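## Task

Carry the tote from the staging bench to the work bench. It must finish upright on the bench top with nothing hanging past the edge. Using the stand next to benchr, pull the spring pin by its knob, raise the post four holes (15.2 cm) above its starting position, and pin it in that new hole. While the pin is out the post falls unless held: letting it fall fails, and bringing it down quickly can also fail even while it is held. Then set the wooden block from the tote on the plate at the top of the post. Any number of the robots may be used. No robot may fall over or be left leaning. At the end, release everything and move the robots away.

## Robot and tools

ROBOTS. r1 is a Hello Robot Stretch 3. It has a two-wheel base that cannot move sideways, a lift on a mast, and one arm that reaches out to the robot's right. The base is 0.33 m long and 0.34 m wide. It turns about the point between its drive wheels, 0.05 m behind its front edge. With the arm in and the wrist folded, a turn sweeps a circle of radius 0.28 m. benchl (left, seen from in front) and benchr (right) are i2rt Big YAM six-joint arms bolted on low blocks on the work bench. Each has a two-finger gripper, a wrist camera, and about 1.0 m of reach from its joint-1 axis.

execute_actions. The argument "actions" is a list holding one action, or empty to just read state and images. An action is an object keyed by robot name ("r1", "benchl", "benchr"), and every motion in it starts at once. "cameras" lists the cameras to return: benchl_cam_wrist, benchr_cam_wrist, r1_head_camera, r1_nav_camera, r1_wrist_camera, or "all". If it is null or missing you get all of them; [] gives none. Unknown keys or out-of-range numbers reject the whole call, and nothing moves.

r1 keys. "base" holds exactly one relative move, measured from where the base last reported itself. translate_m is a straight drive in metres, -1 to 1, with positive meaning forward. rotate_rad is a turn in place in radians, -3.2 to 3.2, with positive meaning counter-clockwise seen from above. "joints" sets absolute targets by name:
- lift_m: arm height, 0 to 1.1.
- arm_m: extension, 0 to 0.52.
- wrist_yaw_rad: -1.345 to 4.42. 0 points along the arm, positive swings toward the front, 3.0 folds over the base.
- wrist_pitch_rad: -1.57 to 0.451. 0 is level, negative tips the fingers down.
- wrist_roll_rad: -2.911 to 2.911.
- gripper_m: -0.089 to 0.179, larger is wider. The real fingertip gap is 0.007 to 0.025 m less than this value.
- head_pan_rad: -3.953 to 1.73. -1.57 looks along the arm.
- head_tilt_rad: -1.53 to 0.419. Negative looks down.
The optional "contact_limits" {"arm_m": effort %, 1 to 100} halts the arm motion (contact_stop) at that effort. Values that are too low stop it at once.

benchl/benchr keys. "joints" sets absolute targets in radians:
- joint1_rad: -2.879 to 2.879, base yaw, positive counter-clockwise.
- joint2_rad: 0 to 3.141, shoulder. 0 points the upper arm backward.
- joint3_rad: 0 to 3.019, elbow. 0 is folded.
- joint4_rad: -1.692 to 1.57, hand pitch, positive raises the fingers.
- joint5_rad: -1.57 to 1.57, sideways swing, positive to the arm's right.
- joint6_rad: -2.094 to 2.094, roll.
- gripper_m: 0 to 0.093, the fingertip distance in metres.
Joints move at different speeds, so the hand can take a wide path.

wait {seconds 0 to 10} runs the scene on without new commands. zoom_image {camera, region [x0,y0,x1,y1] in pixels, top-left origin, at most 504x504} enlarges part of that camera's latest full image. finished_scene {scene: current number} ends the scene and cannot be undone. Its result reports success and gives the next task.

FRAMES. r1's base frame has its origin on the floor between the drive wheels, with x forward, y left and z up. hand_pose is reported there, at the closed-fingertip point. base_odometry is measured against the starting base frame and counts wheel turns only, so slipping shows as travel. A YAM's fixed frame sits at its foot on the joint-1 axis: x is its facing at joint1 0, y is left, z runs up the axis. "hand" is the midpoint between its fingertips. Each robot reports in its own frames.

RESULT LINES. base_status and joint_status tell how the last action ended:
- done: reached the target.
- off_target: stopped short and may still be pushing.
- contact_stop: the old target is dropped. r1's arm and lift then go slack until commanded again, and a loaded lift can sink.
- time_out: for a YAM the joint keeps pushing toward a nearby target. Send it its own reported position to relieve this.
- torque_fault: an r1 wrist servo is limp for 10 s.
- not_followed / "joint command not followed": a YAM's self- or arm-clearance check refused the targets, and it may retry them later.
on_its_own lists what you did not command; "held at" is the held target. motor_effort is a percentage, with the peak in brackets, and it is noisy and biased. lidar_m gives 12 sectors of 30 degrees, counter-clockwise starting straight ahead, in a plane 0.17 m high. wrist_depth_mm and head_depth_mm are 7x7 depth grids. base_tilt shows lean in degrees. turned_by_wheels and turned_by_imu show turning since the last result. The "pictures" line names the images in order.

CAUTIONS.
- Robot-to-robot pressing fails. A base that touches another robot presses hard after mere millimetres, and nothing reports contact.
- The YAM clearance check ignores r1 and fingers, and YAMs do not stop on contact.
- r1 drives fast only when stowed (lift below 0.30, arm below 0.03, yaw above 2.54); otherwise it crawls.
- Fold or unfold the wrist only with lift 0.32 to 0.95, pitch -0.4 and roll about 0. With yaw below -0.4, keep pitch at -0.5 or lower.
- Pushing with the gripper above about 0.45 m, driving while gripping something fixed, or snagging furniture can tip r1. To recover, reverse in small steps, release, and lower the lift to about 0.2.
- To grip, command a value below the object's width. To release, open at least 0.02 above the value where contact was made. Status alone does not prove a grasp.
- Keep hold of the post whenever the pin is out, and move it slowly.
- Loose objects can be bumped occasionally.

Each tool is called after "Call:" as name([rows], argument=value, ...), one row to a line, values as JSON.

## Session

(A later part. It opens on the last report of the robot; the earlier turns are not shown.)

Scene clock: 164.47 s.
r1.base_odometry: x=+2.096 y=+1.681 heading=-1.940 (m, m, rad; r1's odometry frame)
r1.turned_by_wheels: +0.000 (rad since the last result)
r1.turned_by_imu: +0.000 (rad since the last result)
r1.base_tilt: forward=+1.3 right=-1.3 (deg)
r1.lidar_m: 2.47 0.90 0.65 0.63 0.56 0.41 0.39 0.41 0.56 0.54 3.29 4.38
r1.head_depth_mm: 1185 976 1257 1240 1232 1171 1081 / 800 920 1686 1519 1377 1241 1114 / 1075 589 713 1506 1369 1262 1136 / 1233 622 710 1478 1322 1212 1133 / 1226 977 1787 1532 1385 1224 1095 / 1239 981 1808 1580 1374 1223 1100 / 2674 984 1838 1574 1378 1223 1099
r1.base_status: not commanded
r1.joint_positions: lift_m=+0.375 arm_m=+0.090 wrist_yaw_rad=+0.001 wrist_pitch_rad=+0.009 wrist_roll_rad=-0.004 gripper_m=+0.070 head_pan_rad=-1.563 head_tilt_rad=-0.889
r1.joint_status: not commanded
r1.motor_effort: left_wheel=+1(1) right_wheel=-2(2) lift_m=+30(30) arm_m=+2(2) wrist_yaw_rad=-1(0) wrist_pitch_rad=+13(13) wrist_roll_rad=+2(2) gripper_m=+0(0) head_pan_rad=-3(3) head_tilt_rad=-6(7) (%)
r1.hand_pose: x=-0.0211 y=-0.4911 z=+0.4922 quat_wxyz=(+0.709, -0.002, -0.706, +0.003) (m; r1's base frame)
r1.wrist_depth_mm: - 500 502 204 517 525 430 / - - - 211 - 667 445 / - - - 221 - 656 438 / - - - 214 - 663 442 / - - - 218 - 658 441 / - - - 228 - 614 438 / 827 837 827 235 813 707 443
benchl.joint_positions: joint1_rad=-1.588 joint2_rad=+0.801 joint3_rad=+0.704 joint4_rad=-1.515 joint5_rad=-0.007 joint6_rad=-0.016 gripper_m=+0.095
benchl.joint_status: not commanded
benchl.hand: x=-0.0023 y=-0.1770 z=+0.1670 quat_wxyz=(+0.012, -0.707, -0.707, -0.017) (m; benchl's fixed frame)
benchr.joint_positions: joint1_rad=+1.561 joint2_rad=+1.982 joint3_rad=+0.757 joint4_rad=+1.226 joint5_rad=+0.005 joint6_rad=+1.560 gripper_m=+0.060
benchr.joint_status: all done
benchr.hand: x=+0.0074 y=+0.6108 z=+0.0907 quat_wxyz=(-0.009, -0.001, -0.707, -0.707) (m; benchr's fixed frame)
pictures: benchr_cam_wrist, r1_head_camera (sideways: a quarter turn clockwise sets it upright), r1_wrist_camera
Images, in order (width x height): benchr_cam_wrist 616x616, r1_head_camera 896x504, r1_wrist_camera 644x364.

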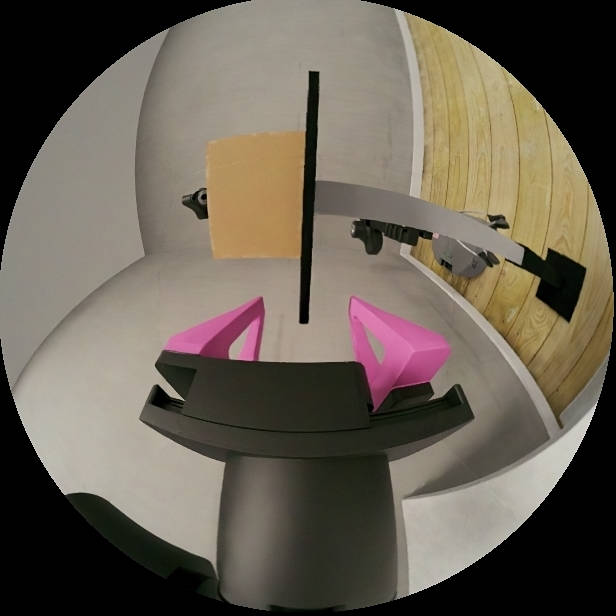

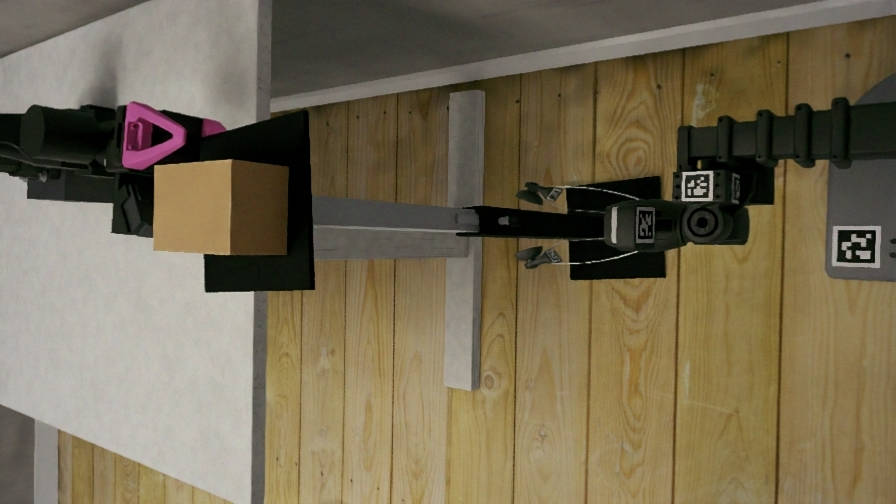

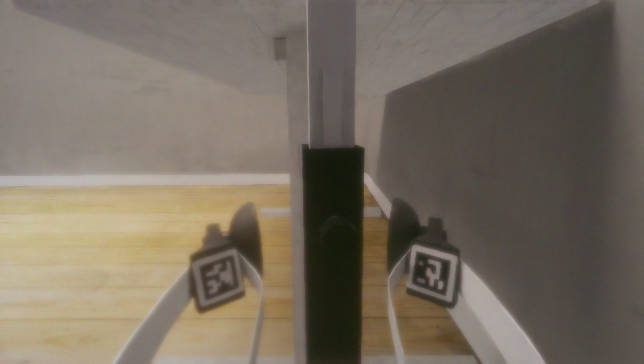

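Call:
execute_actions([
  {"r1":{"joints":{"arm_m":0.11}},"benchr":{"joints":{"joint2_rad":2.045,"joint3_rad":0.91,"joint4_rad":1.13}}},
], cameras=[])

Call:
execute_actions([
  {"r1":{"joints":{"gripper_m":-0.01}},"benchr":{"joints":{"gripper_m":0}}},
], cameras=["benchr_cam_wrist","r1_wrist_camera","r1_head_camera"])

Scene clock: 169.80 s.
r1.base_odometry: x=+2.096 y=+1.681 heading=-1.940 (m, m, rad; r1's odometry frame)
r1.turned_by_wheels: +0.000 (rad since the last result)
r1.turned_by_imu: -0.001 (rad since the last result)
r1.base_tilt: forward=+1.4 right=-1.0 (deg)
r1.lidar_m: 2.48 0.90 0.65 0.63 0.56 0.41 0.39 0.41 0.56 0.54 3.26 4.38
r1.head_depth_mm: 1187 977 1253 1243 1231 1169 1081 / 772 896 1704 1533 1370 1235 1109 / 1074 590 713 1514 1386 - 1131 / 1229 622 711 1486 1318 1200 1125 / 1229 976 1793 1549 1374 1222 1100 / 1234 976 1802 1578 1374 1223 1105 / 2660 982 1836 1572 1377 1220 1103
r1.base_status: not commanded
r1.joint_positions: lift_m=+0.375 arm_m=+0.110 wrist_yaw_rad=+0.001 wrist_pitch_rad=+0.009 wrist_roll_rad=-0.004 gripper_m=+0.070 head_pan_rad=-1.563 head_tilt_rad=-0.889
r1.joint_status: all done
r1.motor_effort: left_wheel=+1(1) right_wheel=-2(2) lift_m=+30(31) arm_m=+2(1) wrist_yaw_rad=+0(1) wrist_pitch_rad=+13(13) wrist_roll_rad=+2(2) gripper_m=+0(0) head_pan_rad=-2(2) head_tilt_rad=-6(6) (%)
r1.hand_pose: x=-0.0211 y=-0.5111 z=+0.4922 quat_wxyz=(+0.709, -0.002, -0.706, +0.003) (m; r1's base frame)
r1.wrist_depth_mm: - 507 510 185 510 516 427 / - - - 190 - 665 436 / - - - 196 - 655 441 / - - - 192 - 649 438 / - - - 196 - 661 439 / - - - 206 - 613 449 / 829 832 822 212 814 700 449
benchl.joint_positions: joint1_rad=-1.588 joint2_rad=+0.801 joint3_rad=+0.704 joint4_rad=-1.515 joint5_rad=-0.007 joint6_rad=-0.016 gripper_m=+0.095
benchl.joint_status: not commanded
benchl.hand: x=-0.0023 y=-0.1770 z=+0.1670 quat_wxyz=(+0.012, -0.707, -0.707, -0.017) (m; benchl's fixed frame)
benchr.joint_positions: joint1_rad=+1.561 joint2_rad=+2.040 joint3_rad=+0.888 joint4_rad=+1.144 joint5_rad=+0.005 joint6_rad=+1.560 gripper_m=+0.060
benchr.joint_status: all done
benchr.hand: x=+0.0078 y=+0.6549 z=+0.0863 quat_wxyz=(-0.009, -0.001, -0.710, -0.704) (m; benchr's fixed frame)
pictures: none
No camera images: the call's "cameras" was empty. Leave "cameras" out to get every camera's image.

Scene clock: 171.10 s.
r1.base_odometry: x=+2.096 y=+1.681 heading=-1.940 (m, m, rad; r1's odometry frame)
r1.turned_by_wheels: +0.000 (rad since the last result)
r1.turned_by_imu: -0.001 (rad since the last result)
r1.base_tilt: forward=+1.3 right=-1.0 (deg)
r1.lidar_m: 2.48 0.90 0.65 0.63 0.56 0.41 0.39 0.41 0.56 0.54 3.29 4.40
r1.head_depth_mm: 1181 979 1253 1241 1224 1170 1080 / 766 898 1693 1527 1371 1238 1117 / 1071 589 711 1518 1369 - 1124 / 1236 623 712 1484 1348 1200 1132 / 1239 976 1788 1539 1384 1223 1100 / 1230 979 1783 1575 1382 1228 1096 / 2704 980 1804 1565 1378 1225 1097
r1.base_status: not commanded
r1.joint_positions: lift_m=+0.375 arm_m=+0.110 wrist_yaw_rad=-0.018 wrist_pitch_rad=+0.011 wrist_roll_rad=-0.004 gripper_m=-0.009 head_pan_rad=-1.563 head_tilt_rad=-0.889
r1.joint_status: all done
r1.motor_effort: left_wheel=-1(1) right_wheel=+5(5) lift_m=+31(30) arm_m=+2(3) wrist_yaw_rad=+11(11) wrist_pitch_rad=+12(13) wrist_roll_rad=+2(2) gripper_m=-13(87) head_pan_rad=-3(2) head_tilt_rad=-6(6) (%)
r1.hand_pose: x=-0.0262 y=-0.5111 z=+0.4928 quat_wxyz=(+0.709, -0.010, -0.705, -0.003) (m; r1's base frame)
r1.wrist_depth_mm: - 497 500 185 510 509 421 / - - - 191 957 629 422 / - - - 227 - 631 423 / - - - 192 - 631 420 / - - - 182 - 627 426 / - - - 205 953 624 432 / 815 850 824 212 824 596 433
benchl.joint_positions: joint1_rad=-1.588 joint2_rad=+0.801 joint3_rad=+0.704 joint4_rad=-1.515 joint5_rad=-0.007 joint6_rad=-0.016 gripper_m=+0.095
benchl.joint_status: not commanded
benchl.hand: x=-0.0023 y=-0.1770 z=+0.1670 quat_wxyz=(+0.012, -0.707, -0.707, -0.017) (m; benchl's fixed frame)
benchr.joint_positions: joint1_rad=+1.561 joint2_rad=+2.035 joint3_rad=+0.892 joint4_rad=+1.147 joint5_rad=+0.004 joint6_rad=+1.591 gripper_m=+0.005
benchr.joint_status: gripper_m off_target (ended at +0.005, target +0.000)
benchr.hand: x=+0.0077 y=+0.6566 z=+0.0923 quat_wxyz=(+0.002, -0.012, -0.705, -0.709) (m; benchr's fixed frame)
pictures: benchr_cam_wrist, r1_head_camera (sideways: a quarter turn clockwise sets it upright), r1_wrist_camera
Images, in order (width x height): benchr_cam_wrist 616x616, r1_head_camera 896x504, r1_wrist_camera 644x364.

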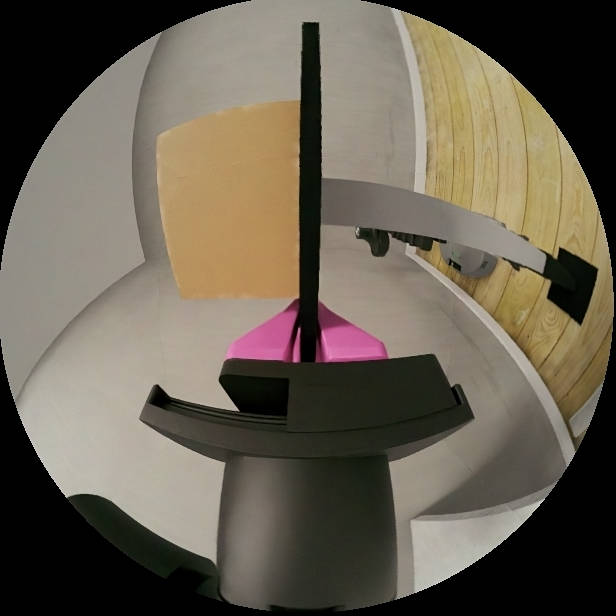

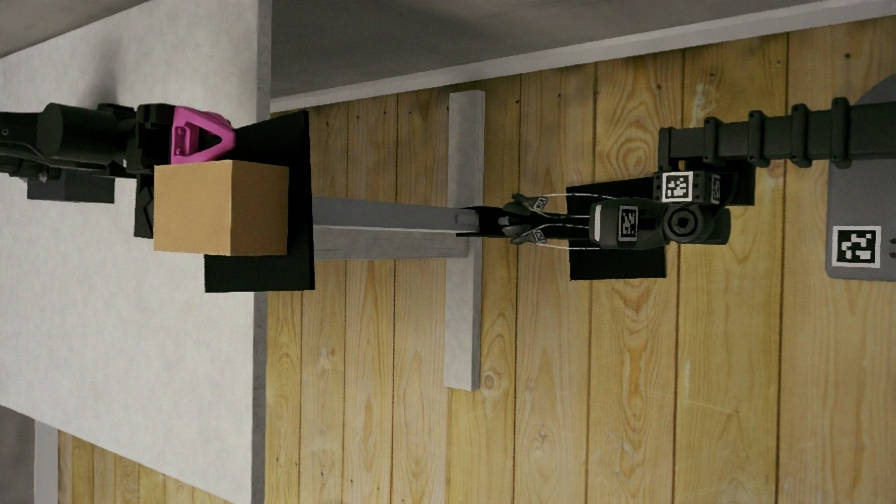

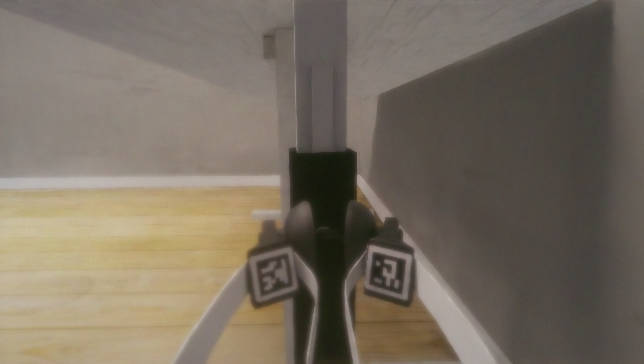

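Call:
execute_actions([
  {"r1":{"joints":{"gripper_m":-0.02}},"benchr":{"joints":{"joint2_rad":2.02,"joint4_rad":1.15}}},
], cameras=[])

Call:
execute_actions([
  {"r1":{"joints":{"arm_m":0.085}}},
], cameras=["r1_wrist_camera"])

Call:
execute_actions([
  {"benchr":{"joints":{"joint2_rad":1.96,"joint3_rad":0.9,"joint4_rad":1.08}}},
], cameras=["r1_head_camera"])

Scene clock: 178.53 s.
r1.base_odometry: x=+2.096 y=+1.681 heading=-1.940 (m, m, rad; r1's odometry frame)
r1.turned_by_wheels: +0.000 (rad since the last result)
r1.turned_by_imu: -0.001 (rad since the last result)
r1.base_tilt: forward=+1.2 right=-1.0 (deg)
r1.lidar_m: 2.48 0.90 0.65 0.63 0.56 0.41 0.39 0.41 0.56 0.54 3.28 4.39
r1.head_depth_mm: 1186 979 1252 1248 1224 1171 1082 / 765 897 1693 1531 1373 1237 1119 / 1073 591 713 1510 1377 - 1128 / 1226 622 711 1483 1342 1201 1131 / 1236 977 1789 1532 1372 1223 1096 / 1232 978 1808 1568 1375 1223 1103 / 2661 982 1782 1563 1384 1228 1098
r1.base_status: not commanded
r1.joint_positions: lift_m=+0.375 arm_m=+0.110 wrist_yaw_rad=-0.018 wrist_pitch_rad=+0.012 wrist_roll_rad=-0.004 gripper_m=-0.019 head_pan_rad=-1.563 head_tilt_rad=-0.889
r1.joint_status: all done
r1.motor_effort: left_wheel=-1(1) right_wheel=+5(5) lift_m=+30(30) arm_m=+3(2) wrist_yaw_rad=+11(12) wrist_pitch_rad=+11(12) wrist_roll_rad=+2(2) gripper_m=-17(62) head_pan_rad=-2(3) head_tilt_rad=-6(6) (%)
r1.hand_pose: x=-0.0262 y=-0.5111 z=+0.4929 quat_wxyz=(+0.709, -0.010, -0.705, -0.003) (m; r1's base frame)
r1.wrist_depth_mm: - 501 495 186 509 515 427 / - - - 193 956 627 427 / - - - 226 - 621 427 / - - - 193 - 632 429 / - - - 181 - 627 424 / - - - 206 970 643 423 / 832 836 822 213 813 607 428
benchl.joint_positions: joint1_rad=-1.588 joint2_rad=+0.801 joint3_rad=+0.704 joint4_rad=-1.515 joint5_rad=-0.007 joint6_rad=-0.016 gripper_m=+0.095
benchl.joint_status: not commanded
benchl.hand: x=-0.0023 y=-0.1770 z=+0.1670 quat_wxyz=(+0.012, -0.707, -0.707, -0.017) (m; benchl's fixed frame)
benchr.joint_positions: joint1_rad=+1.561 joint2_rad=+2.034 joint3_rad=+0.892 joint4_rad=+1.147 joint5_rad=+0.004 joint6_rad=+1.592 gripper_m=+0.005
benchr.joint_status: all done
benchr.hand: x=+0.0077 y=+0.6566 z=+0.0928 quat_wxyz=(+0.002, -0.012, -0.705, -0.709) (m; benchr's fixed frame)
pictures: none
No camera images: the call's "cameras" was empty. Leave "cameras" out to get every camera's image.

Scene clock: 179.87 s.
r1.base_odometry: x=+2.096 y=+1.681 heading=-1.940 (m, m, rad; r1's odometry frame)
r1.turned_by_wheels: +0.000 (rad since the last result)
r1.turned_by_imu: +0.000 (rad since the last result)
r1.base_tilt: forward=+1.3 right=-1.1 (deg)
r1.lidar_m: 2.48 0.90 0.66 0.63 0.56 0.41 0.39 0.41 0.56 0.54 3.27 4.35
r1.head_depth_mm: 1186 978 1251 1244 1227 1166 1080 / 749 894 1695 1532 1377 1243 1112 / 1078 589 710 1512 1379 1254 - / 1225 623 710 1478 1348 1224 1128 / 1232 978 1802 1529 1374 1221 1098 / 1229 982 1784 1582 1380 1221 1104 / 2656 981 1844 1589 1371 1212 1096
r1.base_status: not commanded
r1.joint_positions: lift_m=+0.375 arm_m=+0.085 wrist_yaw_rad=-0.003 wrist_pitch_rad=+0.013 wrist_roll_rad=-0.004 gripper_m=-0.020 head_pan_rad=-1.563 head_tilt_rad=-0.889
r1.joint_status: all done
r1.motor_effort: left_wheel=+1(1) right_wheel=-2(5) lift_m=+30(30) arm_m=-2(4) wrist_yaw_rad=+1(11) wrist_pitch_rad=+10(11) wrist_roll_rad=+2(2) gripper_m=-9(17) head_pan_rad=-2(2) head_tilt_rad=-7(6) (%)
r1.hand_pose: x=-0.0221 y=-0.4868 z=+0.4933 quat_wxyz=(+0.709, -0.005, -0.706, +0.003) (m; r1's base frame)
r1.wrist_depth_mm: - 488 492 208 510 508 420 / - - - 214 - 646 437 / - - - 217 - 644 434 / - - - 218 - 655 439 / - - - - - 647 434 / - - - - 979 655 435 / 852 846 829 241 848 659 438
benchl.joint_positions: joint1_rad=-1.588 joint2_rad=+0.801 joint3_rad=+0.704 joint4_rad=-1.515 joint5_rad=-0.007 joint6_rad=-0.016 gripper_m=+0.095
benchl.joint_status: not commanded
benchl.hand: x=-0.0023 y=-0.1770 z=+0.1670 quat_wxyz=(+0.012, -0.707, -0.707, -0.017) (m; benchl's fixed frame)
benchr.joint_positions: joint1_rad=+1.561 joint2_rad=+2.034 joint3_rad=+0.892 joint4_rad=+1.147 joint5_rad=+0.004 joint6_rad=+1.592 gripper_m=+0.005
benchr.joint_status: not commanded
benchr.hand: x=+0.0077 y=+0.6566 z=+0.0928 quat_wxyz=(+0.002, -0.012, -0.705, -0.709) (m; benchr's fixed frame)
pictures: r1_wrist_camera
Images, in order (width x height): r1_wrist_camera 644x364.

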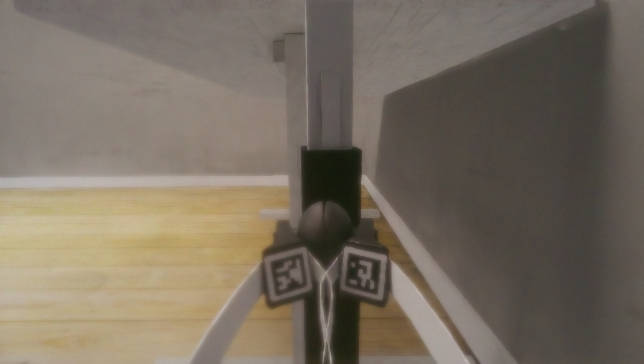

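Scene clock: 180.50 s.
r1.base_odometry: x=+2.096 y=+1.681 heading=-1.940 (m, m, rad; r1's odometry frame)
r1.turned_by_wheels: +0.000 (rad since the last result)
r1.turned_by_imu: +0.000 (rad since the last result)
r1.base_tilt: forward=+1.2 right=-1.0 (deg)
r1.lidar_m: 2.47 0.90 0.66 0.63 0.56 0.41 0.39 0.41 0.56 0.54 3.28 4.38
r1.head_depth_mm: 1181 978 1250 1242 1234 1171 1084 / 744 898 1688 1527 1372 1248 1114 / 1073 589 712 1508 1384 1258 - / 1234 622 713 1487 1349 1220 1131 / 1229 981 1810 1525 1372 1215 1098 / 1240 977 1792 1571 1374 1227 1100 / 2698 979 1832 1573 1378 1218 1093
r1.base_status: not commanded
r1.joint_positions: lift_m=+0.375 arm_m=+0.085 wrist_yaw_rad=-0.003 wrist_pitch_rad=+0.013 wrist_roll_rad=-0.004 gripper_m=-0.020 head_pan_rad=-1.563 head_tilt_rad=-0.889
r1.joint_status: not commanded
r1.motor_effort: left_wheel=+1(1) right_wheel=-2(2) lift_m=+30(31) arm_m=-2(3) wrist_yaw_rad=+1(2) wrist_pitch_rad=+10(11) wrist_roll_rad=+2(2) gripper_m=-8(8) head_pan_rad=-3(3) head_tilt_rad=-7(6) (%)
r1.hand_pose: x=-0.0221 y=-0.4868 z=+0.4933 quat_wxyz=(+0.709, -0.005, -0.706, +0.003) (m; r1's base frame)
r1.wrist_depth_mm: - 491 497 209 506 511 421 / - - - 214 - 658 439 / - - - 218 - 654 433 / - - - 218 - 651 441 / - - - - - 654 440 / - - - - 990 665 439 / 832 853 828 241 813 653 438
benchl.joint_positions: joint1_rad=-1.588 joint2_rad=+0.801 joint3_rad=+0.704 joint4_rad=-1.515 joint5_rad=-0.007 joint6_rad=-0.016 gripper_m=+0.095
benchl.joint_status: not commanded
benchl.hand: x=-0.0023 y=-0.1770 z=+0.1670 quat_wxyz=(+0.012, -0.707, -0.707, -0.017) (m; benchl's fixed frame)
benchr.joint_positions: joint1_rad=+1.561 joint2_rad=+2.010 joint3_rad=+0.892 joint4_rad=+1.091 joint5_rad=+0.004 joint6_rad=+1.599 gripper_m=+0.005
benchr.joint_status: all done
benchr.hand: x=+0.0077 y=+0.6574 z=+0.0940 quat_wxyz=(+0.005, -0.015, -0.716, -0.698) (m; benchr's fixed frame)
pictures: r1_head_camera (sideways: a quarter turn clockwise sets it upright)
Images, in order (width x height): r1_head_camera 896x504.

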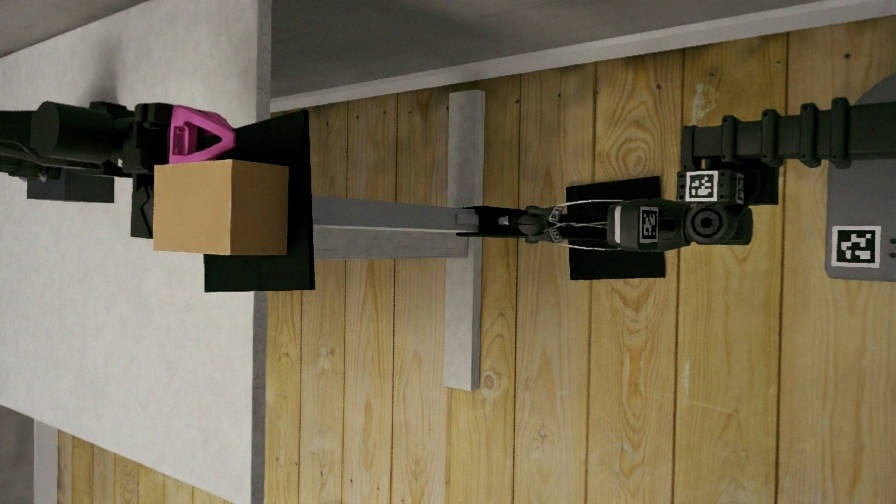

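Slipped; grip deeper.

Call:
execute_actions([
  {"r1":{"base":{"translate_m":-0.005},"joints":{"gripper_m":0.055,"lift_m":0.37}},"benchr":{"joints":{"joint2_rad":2.0}}},
], cameras=[])

Call:
execute_actions([
  {"r1":{"joints":{"arm_m":0.124}}},
], cameras=[])

Call:
execute_actions([
  {"r1":{"joints":{"gripper_m":-0.025}}},
], cameras=["r1_wrist_camera"])

Call:
execute_actions([
  {"r1":{"joints":{"arm_m":0.105}}},
], cameras=["r1_wrist_camera","r1_head_camera"])

Scene clock: 189.43 s.
r1.base_odometry: x=+2.098 y=+1.686 heading=-1.940 (m, m, rad; r1's odometry frame)
r1.turned_by_wheels: +0.000 (rad since the last result)
r1.turned_by_imu: -0.001 (rad since the last result)
r1.base_tilt: forward=+1.3 right=-1.0 (deg)
r1.lidar_m: 2.48 0.90 0.65 0.63 0.55 0.40 0.39 0.40 0.55 0.54 3.27 4.38
r1.head_depth_mm: 1181 975 1233 1228 1214 1161 1070 / 1100 924 1677 1524 1376 1231 1116 / 1057 607 712 1533 1367 1263 - / 1233 607 712 1436 1315 1217 1132 / 1230 979 1779 1525 1375 1214 1103 / 1229 975 1798 1578 1378 1223 1100 / 2666 978 1834 1582 1380 1220 1093
r1.base_status: done
r1.joint_positions: lift_m=+0.370 arm_m=+0.085 wrist_yaw_rad=-0.002 wrist_pitch_rad=+0.013 wrist_roll_rad=-0.004 gripper_m=+0.055 head_pan_rad=-1.563 head_tilt_rad=-0.889
r1.joint_status: all done
r1.motor_effort: left_wheel=+1(3) right_wheel=-2(8) lift_m=+30(31) arm_m=-3(2) wrist_yaw_rad=+1(1) wrist_pitch_rad=+10(10) wrist_roll_rad=+2(1) gripper_m=+0(81) head_pan_rad=-2(2) head_tilt_rad=-5(6) (%)
r1.hand_pose: x=-0.0220 y=-0.4868 z=+0.4883 quat_wxyz=(+0.709, -0.005, -0.706, +0.004) (m; r1's base frame)
r1.wrist_depth_mm: - 509 516 430 523 527 429 / - - - 548 - 630 429 / - - - 234 - 650 430 / - - - 218 - 663 434 / - - - 224 - 647 435 / - - - 233 939 642 437 / 841 820 831 240 818 612 434
benchl.joint_positions: joint1_rad=-1.588 joint2_rad=+0.801 joint3_rad=+0.704 joint4_rad=-1.515 joint5_rad=-0.007 joint6_rad=-0.016 gripper_m=+0.095
benchl.joint_status: not commanded
benchl.hand: x=-0.0023 y=-0.1770 z=+0.1670 quat_wxyz=(+0.012, -0.707, -0.707, -0.017) (m; benchl's fixed frame)
benchr.joint_positions: joint1_rad=+1.561 joint2_rad=+2.010 joint3_rad=+0.892 joint4_rad=+1.091 joint5_rad=+0.004 joint6_rad=+1.599 gripper_m=+0.005
benchr.joint_status: all done
benchr.hand: x=+0.0077 y=+0.6574 z=+0.0940 quat_wxyz=(+0.005, -0.015, -0.716, -0.698) (m; benchr's fixed frame)
pictures: none
No camera images: the call's "cameras" was empty. Leave "cameras" out to get every camera's image.

Scene clock: 190.77 s.
r1.base_odometry: x=+2.098 y=+1.686 heading=-1.940 (m, m, rad; r1's odometry frame)
r1.turned_by_wheels: +0.000 (rad since the last result)
r1.turned_by_imu: +0.000 (rad since the last result)
r1.base_tilt: forward=+1.3 right=-1.1 (deg)
r1.lidar_m: 2.47 0.90 0.66 0.63 0.55 0.40 0.39 0.40 0.55 0.55 3.25 4.38
r1.head_depth_mm: 1186 978 1232 1225 1213 1157 1071 / 1107 924 1676 1523 1372 1220 1115 / 1054 607 711 1522 1372 - 1128 / 1231 608 710 1444 1347 1198 1131 / 1233 981 1784 1529 1376 1218 1099 / 1229 976 1797 1568 1375 1222 1101 / 2702 979 1827 1578 1379 1219 1104
r1.base_status: not commanded
r1.joint_positions: lift_m=+0.370 arm_m=+0.124 wrist_yaw_rad=-0.002 wrist_pitch_rad=+0.013 wrist_roll_rad=-0.004 gripper_m=+0.055 head_pan_rad=-1.563 head_tilt_rad=-0.889
r1.joint_status: all done
r1.motor_effort: left_wheel=+1(1) right_wheel=-2(2) lift_m=+31(30) arm_m=+2(2) wrist_yaw_rad=+1(2) wrist_pitch_rad=+11(11) wrist_roll_rad=+2(2) gripper_m=+0(0) head_pan_rad=-3(2) head_tilt_rad=-6(6) (%)
r1.hand_pose: x=-0.0220 y=-0.5252 z=+0.4883 quat_wxyz=(+0.709, -0.005, -0.706, +0.004) (m; r1's base frame)
r1.wrist_depth_mm: - 510 507 172 517 534 433 / - - - 177 - 644 430 / - - - 181 - 649 430 / - - - 178 - 646 434 / - - - 182 - 652 431 / - - - 190 965 660 435 / 833 846 816 196 827 604 436
benchl.joint_positions: joint1_rad=-1.588 joint2_rad=+0.801 joint3_rad=+0.704 joint4_rad=-1.515 joint5_rad=-0.007 joint6_rad=-0.016 gripper_m=+0.095
benchl.joint_status: not commanded
benchl.hand: x=-0.0023 y=-0.1770 z=+0.1670 quat_wxyz=(+0.012, -0.707, -0.707, -0.017) (m; benchl's fixed frame)
benchr.joint_positions: joint1_rad=+1.561 joint2_rad=+2.010 joint3_rad=+0.892 joint4_rad=+1.091 joint5_rad=+0.004 joint6_rad=+1.599 gripper_m=+0.005
benchr.joint_status: not commanded
benchr.hand: x=+0.0077 y=+0.6574 z=+0.0940 quat_wxyz=(+0.005, -0.015, -0.716, -0.698) (m; benchr's fixed frame)
pictures: none
No camera images: the call's "cameras" was empty. Leave "cameras" out to get every camera's image.

Scene clock: 192.07 s.
r1.base_odometry: x=+2.098 y=+1.686 heading=-1.940 (m, m, rad; r1's odometry frame)
r1.turned_by_wheels: +0.000 (rad since the last result)
r1.turned_by_imu: +0.000 (rad since the last result)
r1.base_tilt: forward=+1.3 right=-1.0 (deg)
r1.lidar_m: 2.48 0.90 0.65 0.63 0.55 0.40 0.39 0.40 0.55 0.54 3.27 4.38
r1.head_depth_mm: 1180 975 1233 1224 1213 1153 1074 / 1102 926 1673 1527 1375 1225 1116 / 1060 608 713 1529 1381 - 1130 / 1231 608 714 1466 1345 1207 1134 / 1232 977 1804 1534 1381 1224 1109 / 1232 983 1801 1586 1375 1223 1101 / 2680 980 1849 1568 1375 1219 1098
r1.base_status: not commanded
r1.joint_positions: lift_m=+0.370 arm_m=+0.124 wrist_yaw_rad=-0.001 wrist_pitch_rad=+0.013 wrist_roll_rad=-0.004 gripper_m=-0.024 head_pan_rad=-1.563 head_tilt_rad=-0.889
r1.joint_status: all done
r1.motor_effort: left_wheel=+0(1) right_wheel=+3(3) lift_m=+30(31) arm_m=+3(3) wrist_yaw_rad=+1(2) wrist_pitch_rad=+10(10) wrist_roll_rad=+2(2) gripper_m=-20(93) head_pan_rad=-2(2) head_tilt_rad=-6(6) (%)
r1.hand_pose: x=-0.0218 y=-0.5251 z=+0.4883 quat_wxyz=(+0.709, -0.005, -0.706, +0.004) (m; r1's base frame)
r1.wrist_depth_mm: - 504 511 172 522 535 435 / - - - 176 - 644 434 / - - - 181 - 640 430 / - - - 178 - 657 436 / - - - 180 - 648 435 / - - - 189 951 648 432 / 821 833 818 196 803 612 435
benchl.joint_positions: joint1_rad=-1.588 joint2_rad=+0.801 joint3_rad=+0.704 joint4_rad=-1.515 joint5_rad=-0.007 joint6_rad=-0.016 gripper_m=+0.095
benchl.joint_status: not commanded
benchl.hand: x=-0.0023 y=-0.1770 z=+0.1670 quat_wxyz=(+0.012, -0.707, -0.707, -0.017) (m; benchl's fixed frame)
benchr.joint_positions: joint1_rad=+1.561 joint2_rad=+2.010 joint3_rad=+0.892 joint4_rad=+1.091 joint5_rad=+0.004 joint6_rad=+1.599 gripper_m=+0.005
benchr.joint_status: not commanded
benchr.hand: x=+0.0077 y=+0.6574 z=+0.0940 quat_wxyz=(+0.005, -0.015, -0.716, -0.698) (m; benchr's fixed frame)
pictures: r1_wrist_camera
Images, in order (width x height): r1_wrist_camera 644x364.

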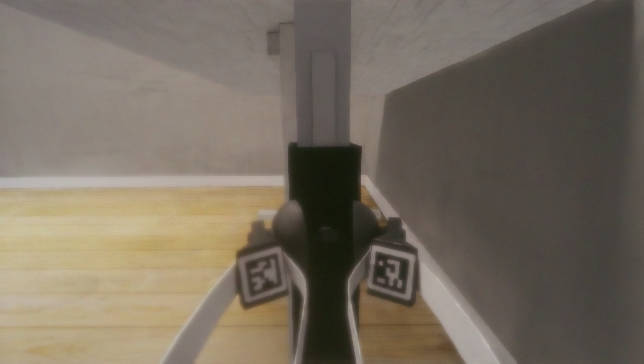

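Scene clock: 193.10 s.
r1.base_odometry: x=+2.098 y=+1.686 heading=-1.940 (m, m, rad; r1's odometry frame)
r1.turned_by_wheels: +0.000 (rad since the last result)
r1.turned_by_imu: +0.000 (rad since the last result)
r1.base_tilt: forward=+1.2 right=-0.9 (deg)
r1.lidar_m: 2.47 0.90 0.66 0.63 0.55 0.40 0.39 0.40 0.55 0.54 3.28 4.38
r1.head_depth_mm: 1184 975 1242 1222 1200 1160 1066 / 1102 924 1671 1518 1365 1227 1119 / 1052 607 712 1530 1380 - 1129 / 1233 608 711 1431 1339 1197 1130 / 1227 975 1781 1516 1381 1217 1096 / 1231 979 1798 1571 1385 1225 1100 / 2681 979 1840 1567 1371 1224 1101
r1.base_status: not commanded
r1.joint_positions: lift_m=+0.370 arm_m=+0.105 wrist_yaw_rad=-0.007 wrist_pitch_rad=+0.015 wrist_roll_rad=-0.004 gripper_m=-0.024 head_pan_rad=-1.563 head_tilt_rad=-0.889
r1.joint_status: all done
r1.motor_effort: left_wheel=+0(0) right_wheel=+2(3) lift_m=+30(31) arm_m=-3(6) wrist_yaw_rad=+4(6) wrist_pitch_rad=+9(10) wrist_roll_rad=+2(2) gripper_m=-17(20) head_pan_rad=-3(2) head_tilt_rad=-6(6) (%)
r1.hand_pose: x=-0.0233 y=-0.5069 z=+0.4889 quat_wxyz=(+0.709, -0.008, -0.706, +0.003) (m; r1's base frame)
r1.wrist_depth_mm: - 507 497 190 522 522 429 / - - - 195 977 635 427 / - - - 198 - 629 426 / - - - 198 - 645 431 / - - - 167 - 642 426 / - - - 209 958 640 420 / 854 832 819 216 829 597 427
benchl.joint_positions: joint1_rad=-1.588 joint2_rad=+0.801 joint3_rad=+0.704 joint4_rad=-1.515 joint5_rad=-0.007 joint6_rad=-0.016 gripper_m=+0.095
benchl.joint_status: not commanded
benchl.hand: x=-0.0023 y=-0.1770 z=+0.1670 quat_wxyz=(+0.012, -0.707, -0.707, -0.017) (m; benchl's fixed frame)
benchr.joint_positions: joint1_rad=+1.561 joint2_rad=+2.010 joint3_rad=+0.892 joint4_rad=+1.091 joint5_rad=+0.004 joint6_rad=+1.599 gripper_m=+0.005
benchr.joint_status: not commanded
benchr.hand: x=+0.0077 y=+0.6574 z=+0.0940 quat_wxyz=(+0.005, -0.015, -0.716, -0.698) (m; benchr's fixed frame)
pictures: r1_head_camera (sideways: a quarter turn clockwise sets it upright), r1_wrist_camera
Images, in order (width x height): r1_head_camera 896x504, r1_wrist_camera 644x364.

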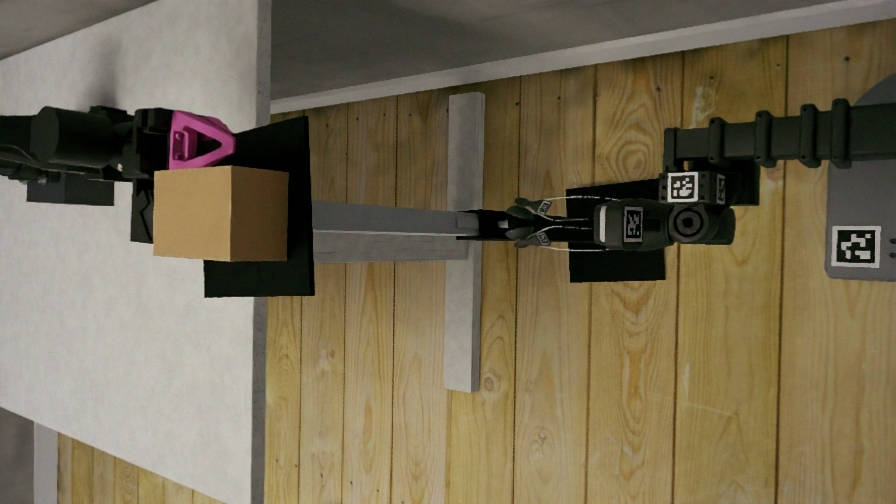

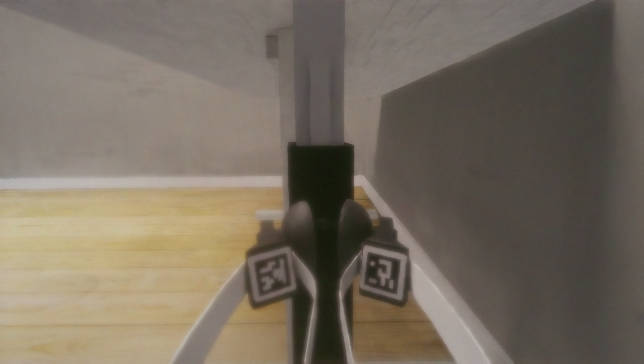

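Hooked behind the knob. Pull a bit more, test lift.

Call:
execute_actions([
  {"r1":{"joints":{"arm_m":0.095}}},
], cameras=[])

Call:
execute_actions([
  {"benchr":{"joints":{"joint2_rad":1.95,"joint4_rad":1.07}}},
], cameras=["r1_wrist_camera"])

Scene clock: 197.53 s.
r1.base_odometry: x=+2.098 y=+1.686 heading=-1.940 (m, m, rad; r1's odometry frame)
r1.turned_by_wheels: +0.000 (rad since the last result)
r1.turned_by_imu: -0.001 (rad since the last result)
r1.base_tilt: forward=+1.2 right=-1.0 (deg)
r1.lidar_m: 2.48 0.90 0.66 0.63 0.55 0.40 0.39 0.40 0.55 0.55 3.26 4.39
r1.head_depth_mm: 1188 973 1231 1227 1209 1153 1067 / 1106 924 1680 1518 1371 1228 1116 / 1053 608 711 1525 1372 1264 1132 / 1224 608 712 1443 1335 1215 1124 / 1231 979 1786 1530 1373 1227 1098 / 1224 976 1794 1578 1370 1226 1098 / 2669 976 1832 1570 1376 1218 1095
r1.base_status: not commanded
r1.joint_positions: lift_m=+0.370 arm_m=+0.095 wrist_yaw_rad=-0.007 wrist_pitch_rad=+0.015 wrist_roll_rad=-0.004 gripper_m=-0.024 head_pan_rad=-1.563 head_tilt_rad=-0.889
r1.joint_status: all done
r1.motor_effort: left_wheel=+0(0) right_wheel=+2(2) lift_m=+30(30) arm_m=-2(8) wrist_yaw_rad=+4(5) wrist_pitch_rad=+9(9) wrist_roll_rad=+2(2) gripper_m=-14(17) head_pan_rad=-2(3) head_tilt_rad=-6(6) (%)
r1.hand_pose: x=-0.0233 y=-0.4968 z=+0.4889 quat_wxyz=(+0.709, -0.008, -0.706, +0.003) (m; r1's base frame)
r1.wrist_depth_mm: - 508 498 199 522 522 426 / - - - 206 966 630 423 / - - - 555 - 642 426 / - - - 208 - 632 430 / - - - - - 630 428 / - - - 220 975 651 428 / 841 832 836 228 818 630 430
benchl.joint_positions: joint1_rad=-1.588 joint2_rad=+0.801 joint3_rad=+0.704 joint4_rad=-1.515 joint5_rad=-0.007 joint6_rad=-0.016 gripper_m=+0.095
benchl.joint_status: not commanded
benchl.hand: x=-0.0023 y=-0.1770 z=+0.1670 quat_wxyz=(+0.012, -0.707, -0.707, -0.017) (m; benchl's fixed frame)
benchr.joint_positions: joint1_rad=+1.561 joint2_rad=+2.010 joint3_rad=+0.892 joint4_rad=+1.091 joint5_rad=+0.004 joint6_rad=+1.599 gripper_m=+0.005
benchr.joint_status: not commanded
benchr.hand: x=+0.0077 y=+0.6574 z=+0.0940 quat_wxyz=(+0.005, -0.015, -0.716, -0.698) (m; benchr's fixed frame)
pictures: none
No camera images: the call's "cameras" was empty. Leave "cameras" out to get every camera's image.

Scene clock: 198.10 s.
r1.base_odometry: x=+2.098 y=+1.686 heading=-1.940 (m, m, rad; r1's odometry frame)
r1.turned_by_wheels: +0.000 (rad since the last result)
r1.turned_by_imu: +0.000 (rad since the last result)
r1.base_tilt: forward=+1.1 right=-1.1 (deg)
r1.lidar_m: 2.47 0.90 0.66 0.63 0.56 0.40 0.39 0.40 0.55 0.54 3.28 4.37
r1.head_depth_mm: 1185 975 1236 1227 1210 1159 1076 / 1104 922 1668 1522 1374 1226 1118 / 1053 608 713 1530 1370 1262 1137 / 1228 608 711 1438 1343 1221 1134 / 1232 982 1792 1528 1374 1227 1094 / 1234 978 1793 1574 1381 1228 1101 / 2679 975 1834 1568 1375 1224 1097
r1.base_status: not commanded
r1.joint_positions: lift_m=+0.370 arm_m=+0.095 wrist_yaw_rad=-0.007 wrist_pitch_rad=+0.015 wrist_roll_rad=-0.004 gripper_m=-0.024 head_pan_rad=-1.563 head_tilt_rad=-0.889
r1.joint_status: not commanded
r1.motor_effort: left_wheel=+0(0) right_wheel=+2(2) lift_m=+30(30) arm_m=-2(2) wrist_yaw_rad=+5(4) wrist_pitch_rad=+9(9) wrist_roll_rad=+2(2) gripper_m=-14(15) head_pan_rad=-2(2) head_tilt_rad=-7(6) (%)
r1.hand_pose: x=-0.0233 y=-0.4968 z=+0.4889 quat_wxyz=(+0.709, -0.008, -0.706, +0.003) (m; r1's base frame)
r1.wrist_depth_mm: - 501 506 200 507 521 426 / - - - 206 981 649 429 / - - - 548 - 640 426 / - - - 207 - 641 426 / - - - - - 642 427 / - - - 222 969 647 438 / 842 843 839 228 837 630 428
benchl.joint_positions: joint1_rad=-1.588 joint2_rad=+0.801 joint3_rad=+0.704 joint4_rad=-1.515 joint5_rad=-0.007 joint6_rad=-0.016 gripper_m=+0.095
benchl.joint_status: not commanded
benchl.hand: x=-0.0023 y=-0.1770 z=+0.1670 quat_wxyz=(+0.012, -0.707, -0.707, -0.017) (m; benchl's fixed frame)
benchr.joint_positions: joint1_rad=+1.561 joint2_rad=+2.006 joint3_rad=+0.892 joint4_rad=+1.081 joint5_rad=+0.004 joint6_rad=+1.602 gripper_m=+0.005
benchr.joint_status: all done
benchr.hand: x=+0.0076 y=+0.6574 z=+0.0943 quat_wxyz=(+0.006, -0.016, -0.718, -0.695) (m; benchr's fixed frame)
pictures: r1_wrist_camera
Images, in order (width x height): r1_wrist_camera 644x364.

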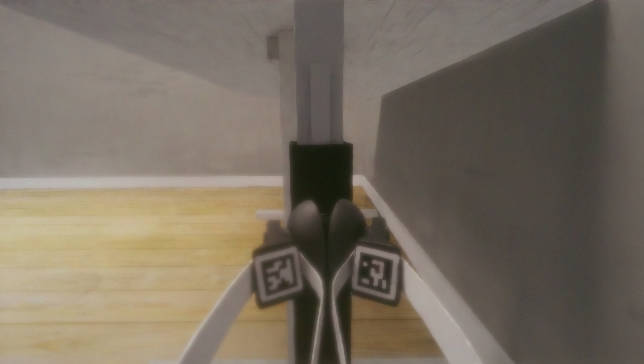

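Call:
execute_actions([
  {"r1":{"joints":{"gripper_m":0.05}},"benchr":{"joints":{"joint2_rad":2.025,"joint4_rad":1.09,"joint6_rad":1.6}}},
], cameras=[])

Call:
execute_actions([
  {"r1":{"joints":{"arm_m":0.118}}},
], cameras=["r1_wrist_camera"])

Call:
execute_actions([
  {"r1":{"joints":{"gripper_m":-0.05}}},
], cameras=[])

Call:
execute_actions([
  {"r1":{"joints":{"arm_m":0.103}}},
], cameras=["r1_wrist_camera","benchr_cam_wrist"])

Scene clock: 204.53 s.
r1.base_odometry: x=+2.098 y=+1.686 heading=-1.940 (m, m, rad; r1's odometry frame)
r1.turned_by_wheels: +0.000 (rad since the last result)
r1.turned_by_imu: -0.001 (rad since the last result)
r1.base_tilt: forward=+1.3 right=-0.9 (deg)
r1.lidar_m: 2.48 0.90 0.66 0.63 0.55 0.40 0.39 0.40 0.55 0.54 3.26 4.38
r1.head_depth_mm: 1187 980 1239 1226 1215 1152 1070 / 1106 926 1666 1528 1375 1229 1116 / 1049 606 713 1528 1375 1264 1129 / 1229 607 712 1441 1311 1219 1134 / 1237 978 1803 1530 1376 1222 1100 / 1227 979 1806 1562 1372 1216 1097 / 2662 981 1844 1562 1377 1226 1095
r1.base_status: not commanded
r1.joint_positions: lift_m=+0.370 arm_m=+0.095 wrist_yaw_rad=-0.003 wrist_pitch_rad=+0.015 wrist_roll_rad=-0.004 gripper_m=+0.050 head_pan_rad=-1.563 head_tilt_rad=-0.889
r1.joint_status: all done
r1.motor_effort: left_wheel=+0(0) right_wheel=+0(2) lift_m=+31(31) arm_m=-3(3) wrist_yaw_rad=+2(4) wrist_pitch_rad=+9(9) wrist_roll_rad=+2(1) gripper_m=+0(80) head_pan_rad=-3(3) head_tilt_rad=-6(6) (%)
r1.hand_pose: x=-0.0221 y=-0.4968 z=+0.4889 quat_wxyz=(+0.709, -0.006, -0.706, +0.004) (m; r1's base frame)
r1.wrist_depth_mm: - 505 507 423 518 518 428 / - - - 529 - 651 432 / - - - 556 - 657 433 / - - - 208 - 641 432 / - - - 212 - 642 435 / - - - 220 959 645 431 / 849 848 820 228 829 599 432
benchl.joint_positions: joint1_rad=-1.588 joint2_rad=+0.801 joint3_rad=+0.704 joint4_rad=-1.515 joint5_rad=-0.007 joint6_rad=-0.016 gripper_m=+0.095
benchl.joint_status: not commanded
benchl.hand: x=-0.0023 y=-0.1770 z=+0.1670 quat_wxyz=(+0.012, -0.707, -0.707, -0.017) (m; benchl's fixed frame)
benchr.joint_positions: joint1_rad=+1.561 joint2_rad=+2.009 joint3_rad=+0.892 joint4_rad=+1.083 joint5_rad=+0.004 joint6_rad=+1.606 gripper_m=+0.005
benchr.joint_status: all done
benchr.hand: x=+0.0076 y=+0.6574 z=+0.0930 quat_wxyz=(+0.007, -0.017, -0.719, -0.695) (m; benchr's fixed frame)
pictures: none
No camera images: the call's "cameras" was empty. Leave "cameras" out to get every camera's image.

Scene clock: 205.63 s.
r1.base_odometry: x=+2.098 y=+1.686 heading=-1.940 (m, m, rad; r1's odometry frame)
r1.turned_by_wheels: +0.000 (rad since the last result)
r1.turned_by_imu: +0.000 (rad since the last result)
r1.base_tilt: forward=+1.2 right=-0.8 (deg)
r1.lidar_m: 2.47 0.90 0.66 0.63 0.55 0.41 0.39 0.40 0.55 0.54 3.28 4.38
r1.head_depth_mm: 1190 977 1236 1224 1215 1158 1079 / 1104 920 1674 1530 1369 1219 1110 / 1054 608 710 1537 1368 - 1126 / 1230 608 712 1445 1326 1206 1132 / 1227 977 1813 1532 1377 1227 1099 / 1228 983 1785 1563 1369 1224 1103 / 2687 975 1834 1588 1374 1226 1104
r1.base_status: not commanded
r1.joint_positions: lift_m=+0.370 arm_m=+0.118 wrist_yaw_rad=-0.002 wrist_pitch_rad=+0.015 wrist_roll_rad=-0.004 gripper_m=+0.050 head_pan_rad=-1.563 head_tilt_rad=-0.889
r1.joint_status: all done
r1.motor_effort: left_wheel=+0(1) right_wheel=-1(1) lift_m=+30(31) arm_m=+2(2) wrist_yaw_rad=+1(1) wrist_pitch_rad=+9(9) wrist_roll_rad=+1(2) gripper_m=+1(1) head_pan_rad=-3(2) head_tilt_rad=-6(6) (%)
r1.hand_pose: x=-0.0220 y=-0.5192 z=+0.4889 quat_wxyz=(+0.709, -0.006, -0.706, +0.004) (m; r1's base frame)
r1.wrist_depth_mm: - 499 514 178 515 522 429 / - - - 183 - 637 429 / - - - 187 - 640 429 / - - - 185 - 636 431 / - - - 189 - 640 435 / - - - 196 972 651 433 / 825 829 847 203 801 600 433
benchl.joint_positions: joint1_rad=-1.588 joint2_rad=+0.801 joint3_rad=+0.704 joint4_rad=-1.515 joint5_rad=-0.007 joint6_rad=-0.016 gripper_m=+0.095
benchl.joint_status: not commanded
benchl.hand: x=-0.0023 y=-0.1770 z=+0.1670 quat_wxyz=(+0.012, -0.707, -0.707, -0.017) (m; benchl's fixed frame)
benchr.joint_positions: joint1_rad=+1.561 joint2_rad=+2.009 joint3_rad=+0.892 joint4_rad=+1.083 joint5_rad=+0.004 joint6_rad=+1.606 gripper_m=+0.005
benchr.joint_status: not commanded
benchr.hand: x=+0.0076 y=+0.6574 z=+0.0930 quat_wxyz=(+0.007, -0.017, -0.719, -0.695) (m; benchr's fixed frame)
pictures: r1_wrist_camera
Images, in order (width x height): r1_wrist_camera 644x364.

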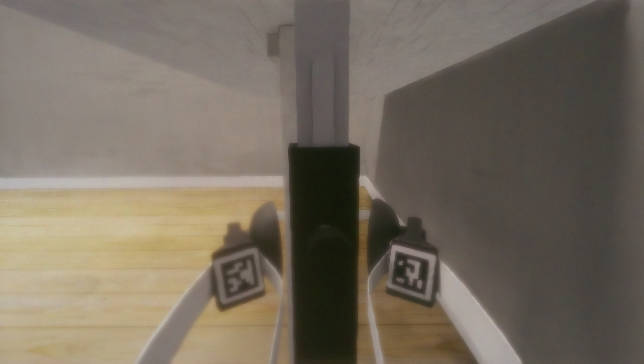

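Scene clock: 207.13 s.
r1.base_odometry: x=+2.098 y=+1.686 heading=-1.940 (m, m, rad; r1's odometry frame)
r1.turned_by_wheels: +0.000 (rad since the last result)
r1.turned_by_imu: +0.000 (rad since the last result)
r1.base_tilt: forward=+1.2 right=-0.9 (deg)
r1.lidar_m: 2.47 0.90 0.65 0.63 0.55 0.41 0.39 0.40 0.55 0.54 3.26 4.40
r1.head_depth_mm: 1182 977 1236 1237 1211 1156 1073 / 1112 922 1671 1540 1371 1222 1112 / 1050 608 713 1529 1382 - 1127 / 1229 607 712 1465 1342 1209 1128 / 1228 978 1806 1526 1374 1223 1096 / 1226 979 1792 1586 1372 1228 1096 / 2710 977 1848 1578 1379 1225 1097
r1.base_status: not commanded
r1.joint_positions: lift_m=+0.370 arm_m=+0.118 wrist_yaw_rad=-0.007 wrist_pitch_rad=+0.018 wrist_roll_rad=-0.004 gripper_m=-0.049 head_pan_rad=-1.563 head_tilt_rad=-0.889
r1.joint_status: all done
r1.motor_effort: left_wheel=+0(0) right_wheel=+1(1) lift_m=+31(31) arm_m=-2(2) wrist_yaw_rad=+4(5) wrist_pitch_rad=+8(9) wrist_roll_rad=+2(2) gripper_m=-28(96) head_pan_rad=-3(2) head_tilt_rad=-5(6) (%)
r1.hand_pose: x=-0.0233 y=-0.5198 z=+0.4895 quat_wxyz=(+0.709, -0.009, -0.706, +0.003) (m; r1's base frame)
r1.wrist_depth_mm: - 496 506 178 515 515 431 / - - - 182 986 643 425 / - - - 186 - 643 429 / - - - 184 - 639 429 / - - - 173 - 653 425 / - - - 195 943 651 430 / 843 842 829 202 805 604 432
benchl.joint_positions: joint1_rad=-1.588 joint2_rad=+0.801 joint3_rad=+0.704 joint4_rad=-1.515 joint5_rad=-0.007 joint6_rad=-0.016 gripper_m=+0.095
benchl.joint_status: not commanded
benchl.hand: x=-0.0023 y=-0.1770 z=+0.1670 quat_wxyz=(+0.012, -0.707, -0.707, -0.017) (m; benchl's fixed frame)
benchr.joint_positions: joint1_rad=+1.561 joint2_rad=+2.009 joint3_rad=+0.892 joint4_rad=+1.083 joint5_rad=+0.004 joint6_rad=+1.606 gripper_m=+0.005
benchr.joint_status: not commanded
benchr.hand: x=+0.0076 y=+0.6574 z=+0.0930 quat_wxyz=(+0.007, -0.017, -0.719, -0.695) (m; benchr's fixed frame)
pictures: none
No camera images: the call's "cameras" was empty. Leave "cameras" out to get every camera's image.

Scene clock: 208.07 s.
r1.base_odometry: x=+2.098 y=+1.686 heading=-1.940 (m, m, rad; r1's odometry frame)
r1.turned_by_wheels: +0.000 (rad since the last result)
r1.turned_by_imu: +0.000 (rad since the last result)
r1.base_tilt: forward=+1.2 right=-1.0 (deg)
r1.lidar_m: 2.47 0.90 0.66 0.63 0.55 0.40 0.39 0.40 0.55 0.54 3.28 4.40
r1.head_depth_mm: 1179 981 1242 1225 1210 1153 1076 / 1103 923 1661 1524 1370 1223 1107 / 1054 608 713 1533 1374 - 1130 / 1236 608 711 1427 1341 1200 1135 / 1226 977 1792 1532 1379 1217 1099 / 1233 980 1795 1574 1383 1218 1105 / 2681 980 1847 1577 1373 1227 1101
r1.base_status: not commanded
r1.joint_positions: lift_m=+0.370 arm_m=+0.103 wrist_yaw_rad=-0.007 wrist_pitch_rad=+0.020 wrist_roll_rad=-0.004 gripper_m=-0.046 head_pan_rad=-1.563 head_tilt_rad=-0.889
r1.joint_status: all done
r1.motor_effort: left_wheel=+0(0) right_wheel=+2(2) lift_m=+31(31) arm_m=-3(11) wrist_yaw_rad=+4(4) wrist_pitch_rad=+6(8) wrist_roll_rad=+1(2) gripper_m=-25(27) head_pan_rad=-2(2) head_tilt_rad=-6(6) (%)
r1.hand_pose: x=-0.0233 y=-0.5049 z=+0.4901 quat_wxyz=(+0.709, -0.009, -0.706, +0.004) (m; r1's base frame)
r1.wrist_depth_mm: - 498 501 192 509 508 421 / - - - 198 - 636 426 / - - - 201 - 634 432 / - - - 199 - 640 424 / - - - 183 - 645 431 / - - - 211 954 651 431 / 844 828 848 218 849 634 430
benchl.joint_positions: joint1_rad=-1.588 joint2_rad=+0.801 joint3_rad=+0.704 joint4_rad=-1.515 joint5_rad=-0.007 joint6_rad=-0.016 gripper_m=+0.095
benchl.joint_status: not commanded
benchl.hand: x=-0.0023 y=-0.1770 z=+0.1670 quat_wxyz=(+0.012, -0.707, -0.707, -0.017) (m; benchl's fixed frame)
benchr.joint_positions: joint1_rad=+1.561 joint2_rad=+2.009 joint3_rad=+0.892 joint4_rad=+1.083 joint5_rad=+0.004 joint6_rad=+1.606 gripper_m=+0.005
benchr.joint_status: not commanded
benchr.hand: x=+0.0076 y=+0.6574 z=+0.0930 quat_wxyz=(+0.007, -0.017, -0.719, -0.695) (m; benchr's fixed frame)
pictures: benchr_cam_wrist, r1_wrist_camera
Images, in order (width x height): benchr_cam_wrist 616x616, r1_wrist_camera 644x364.

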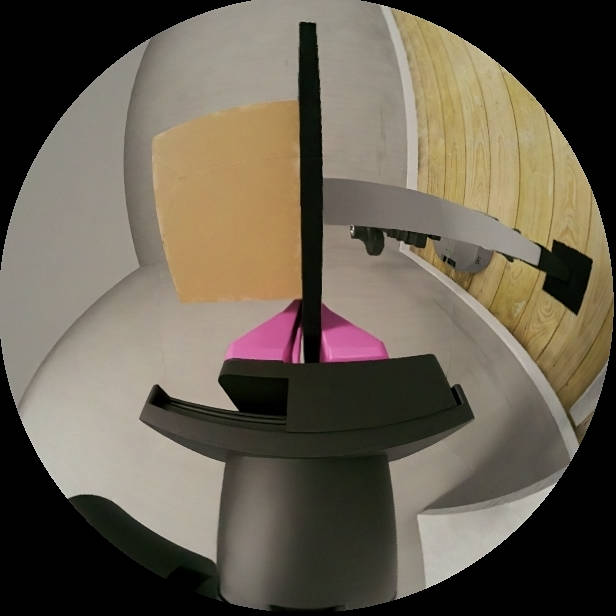

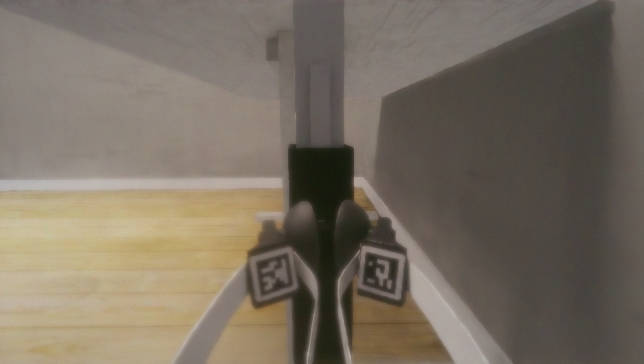

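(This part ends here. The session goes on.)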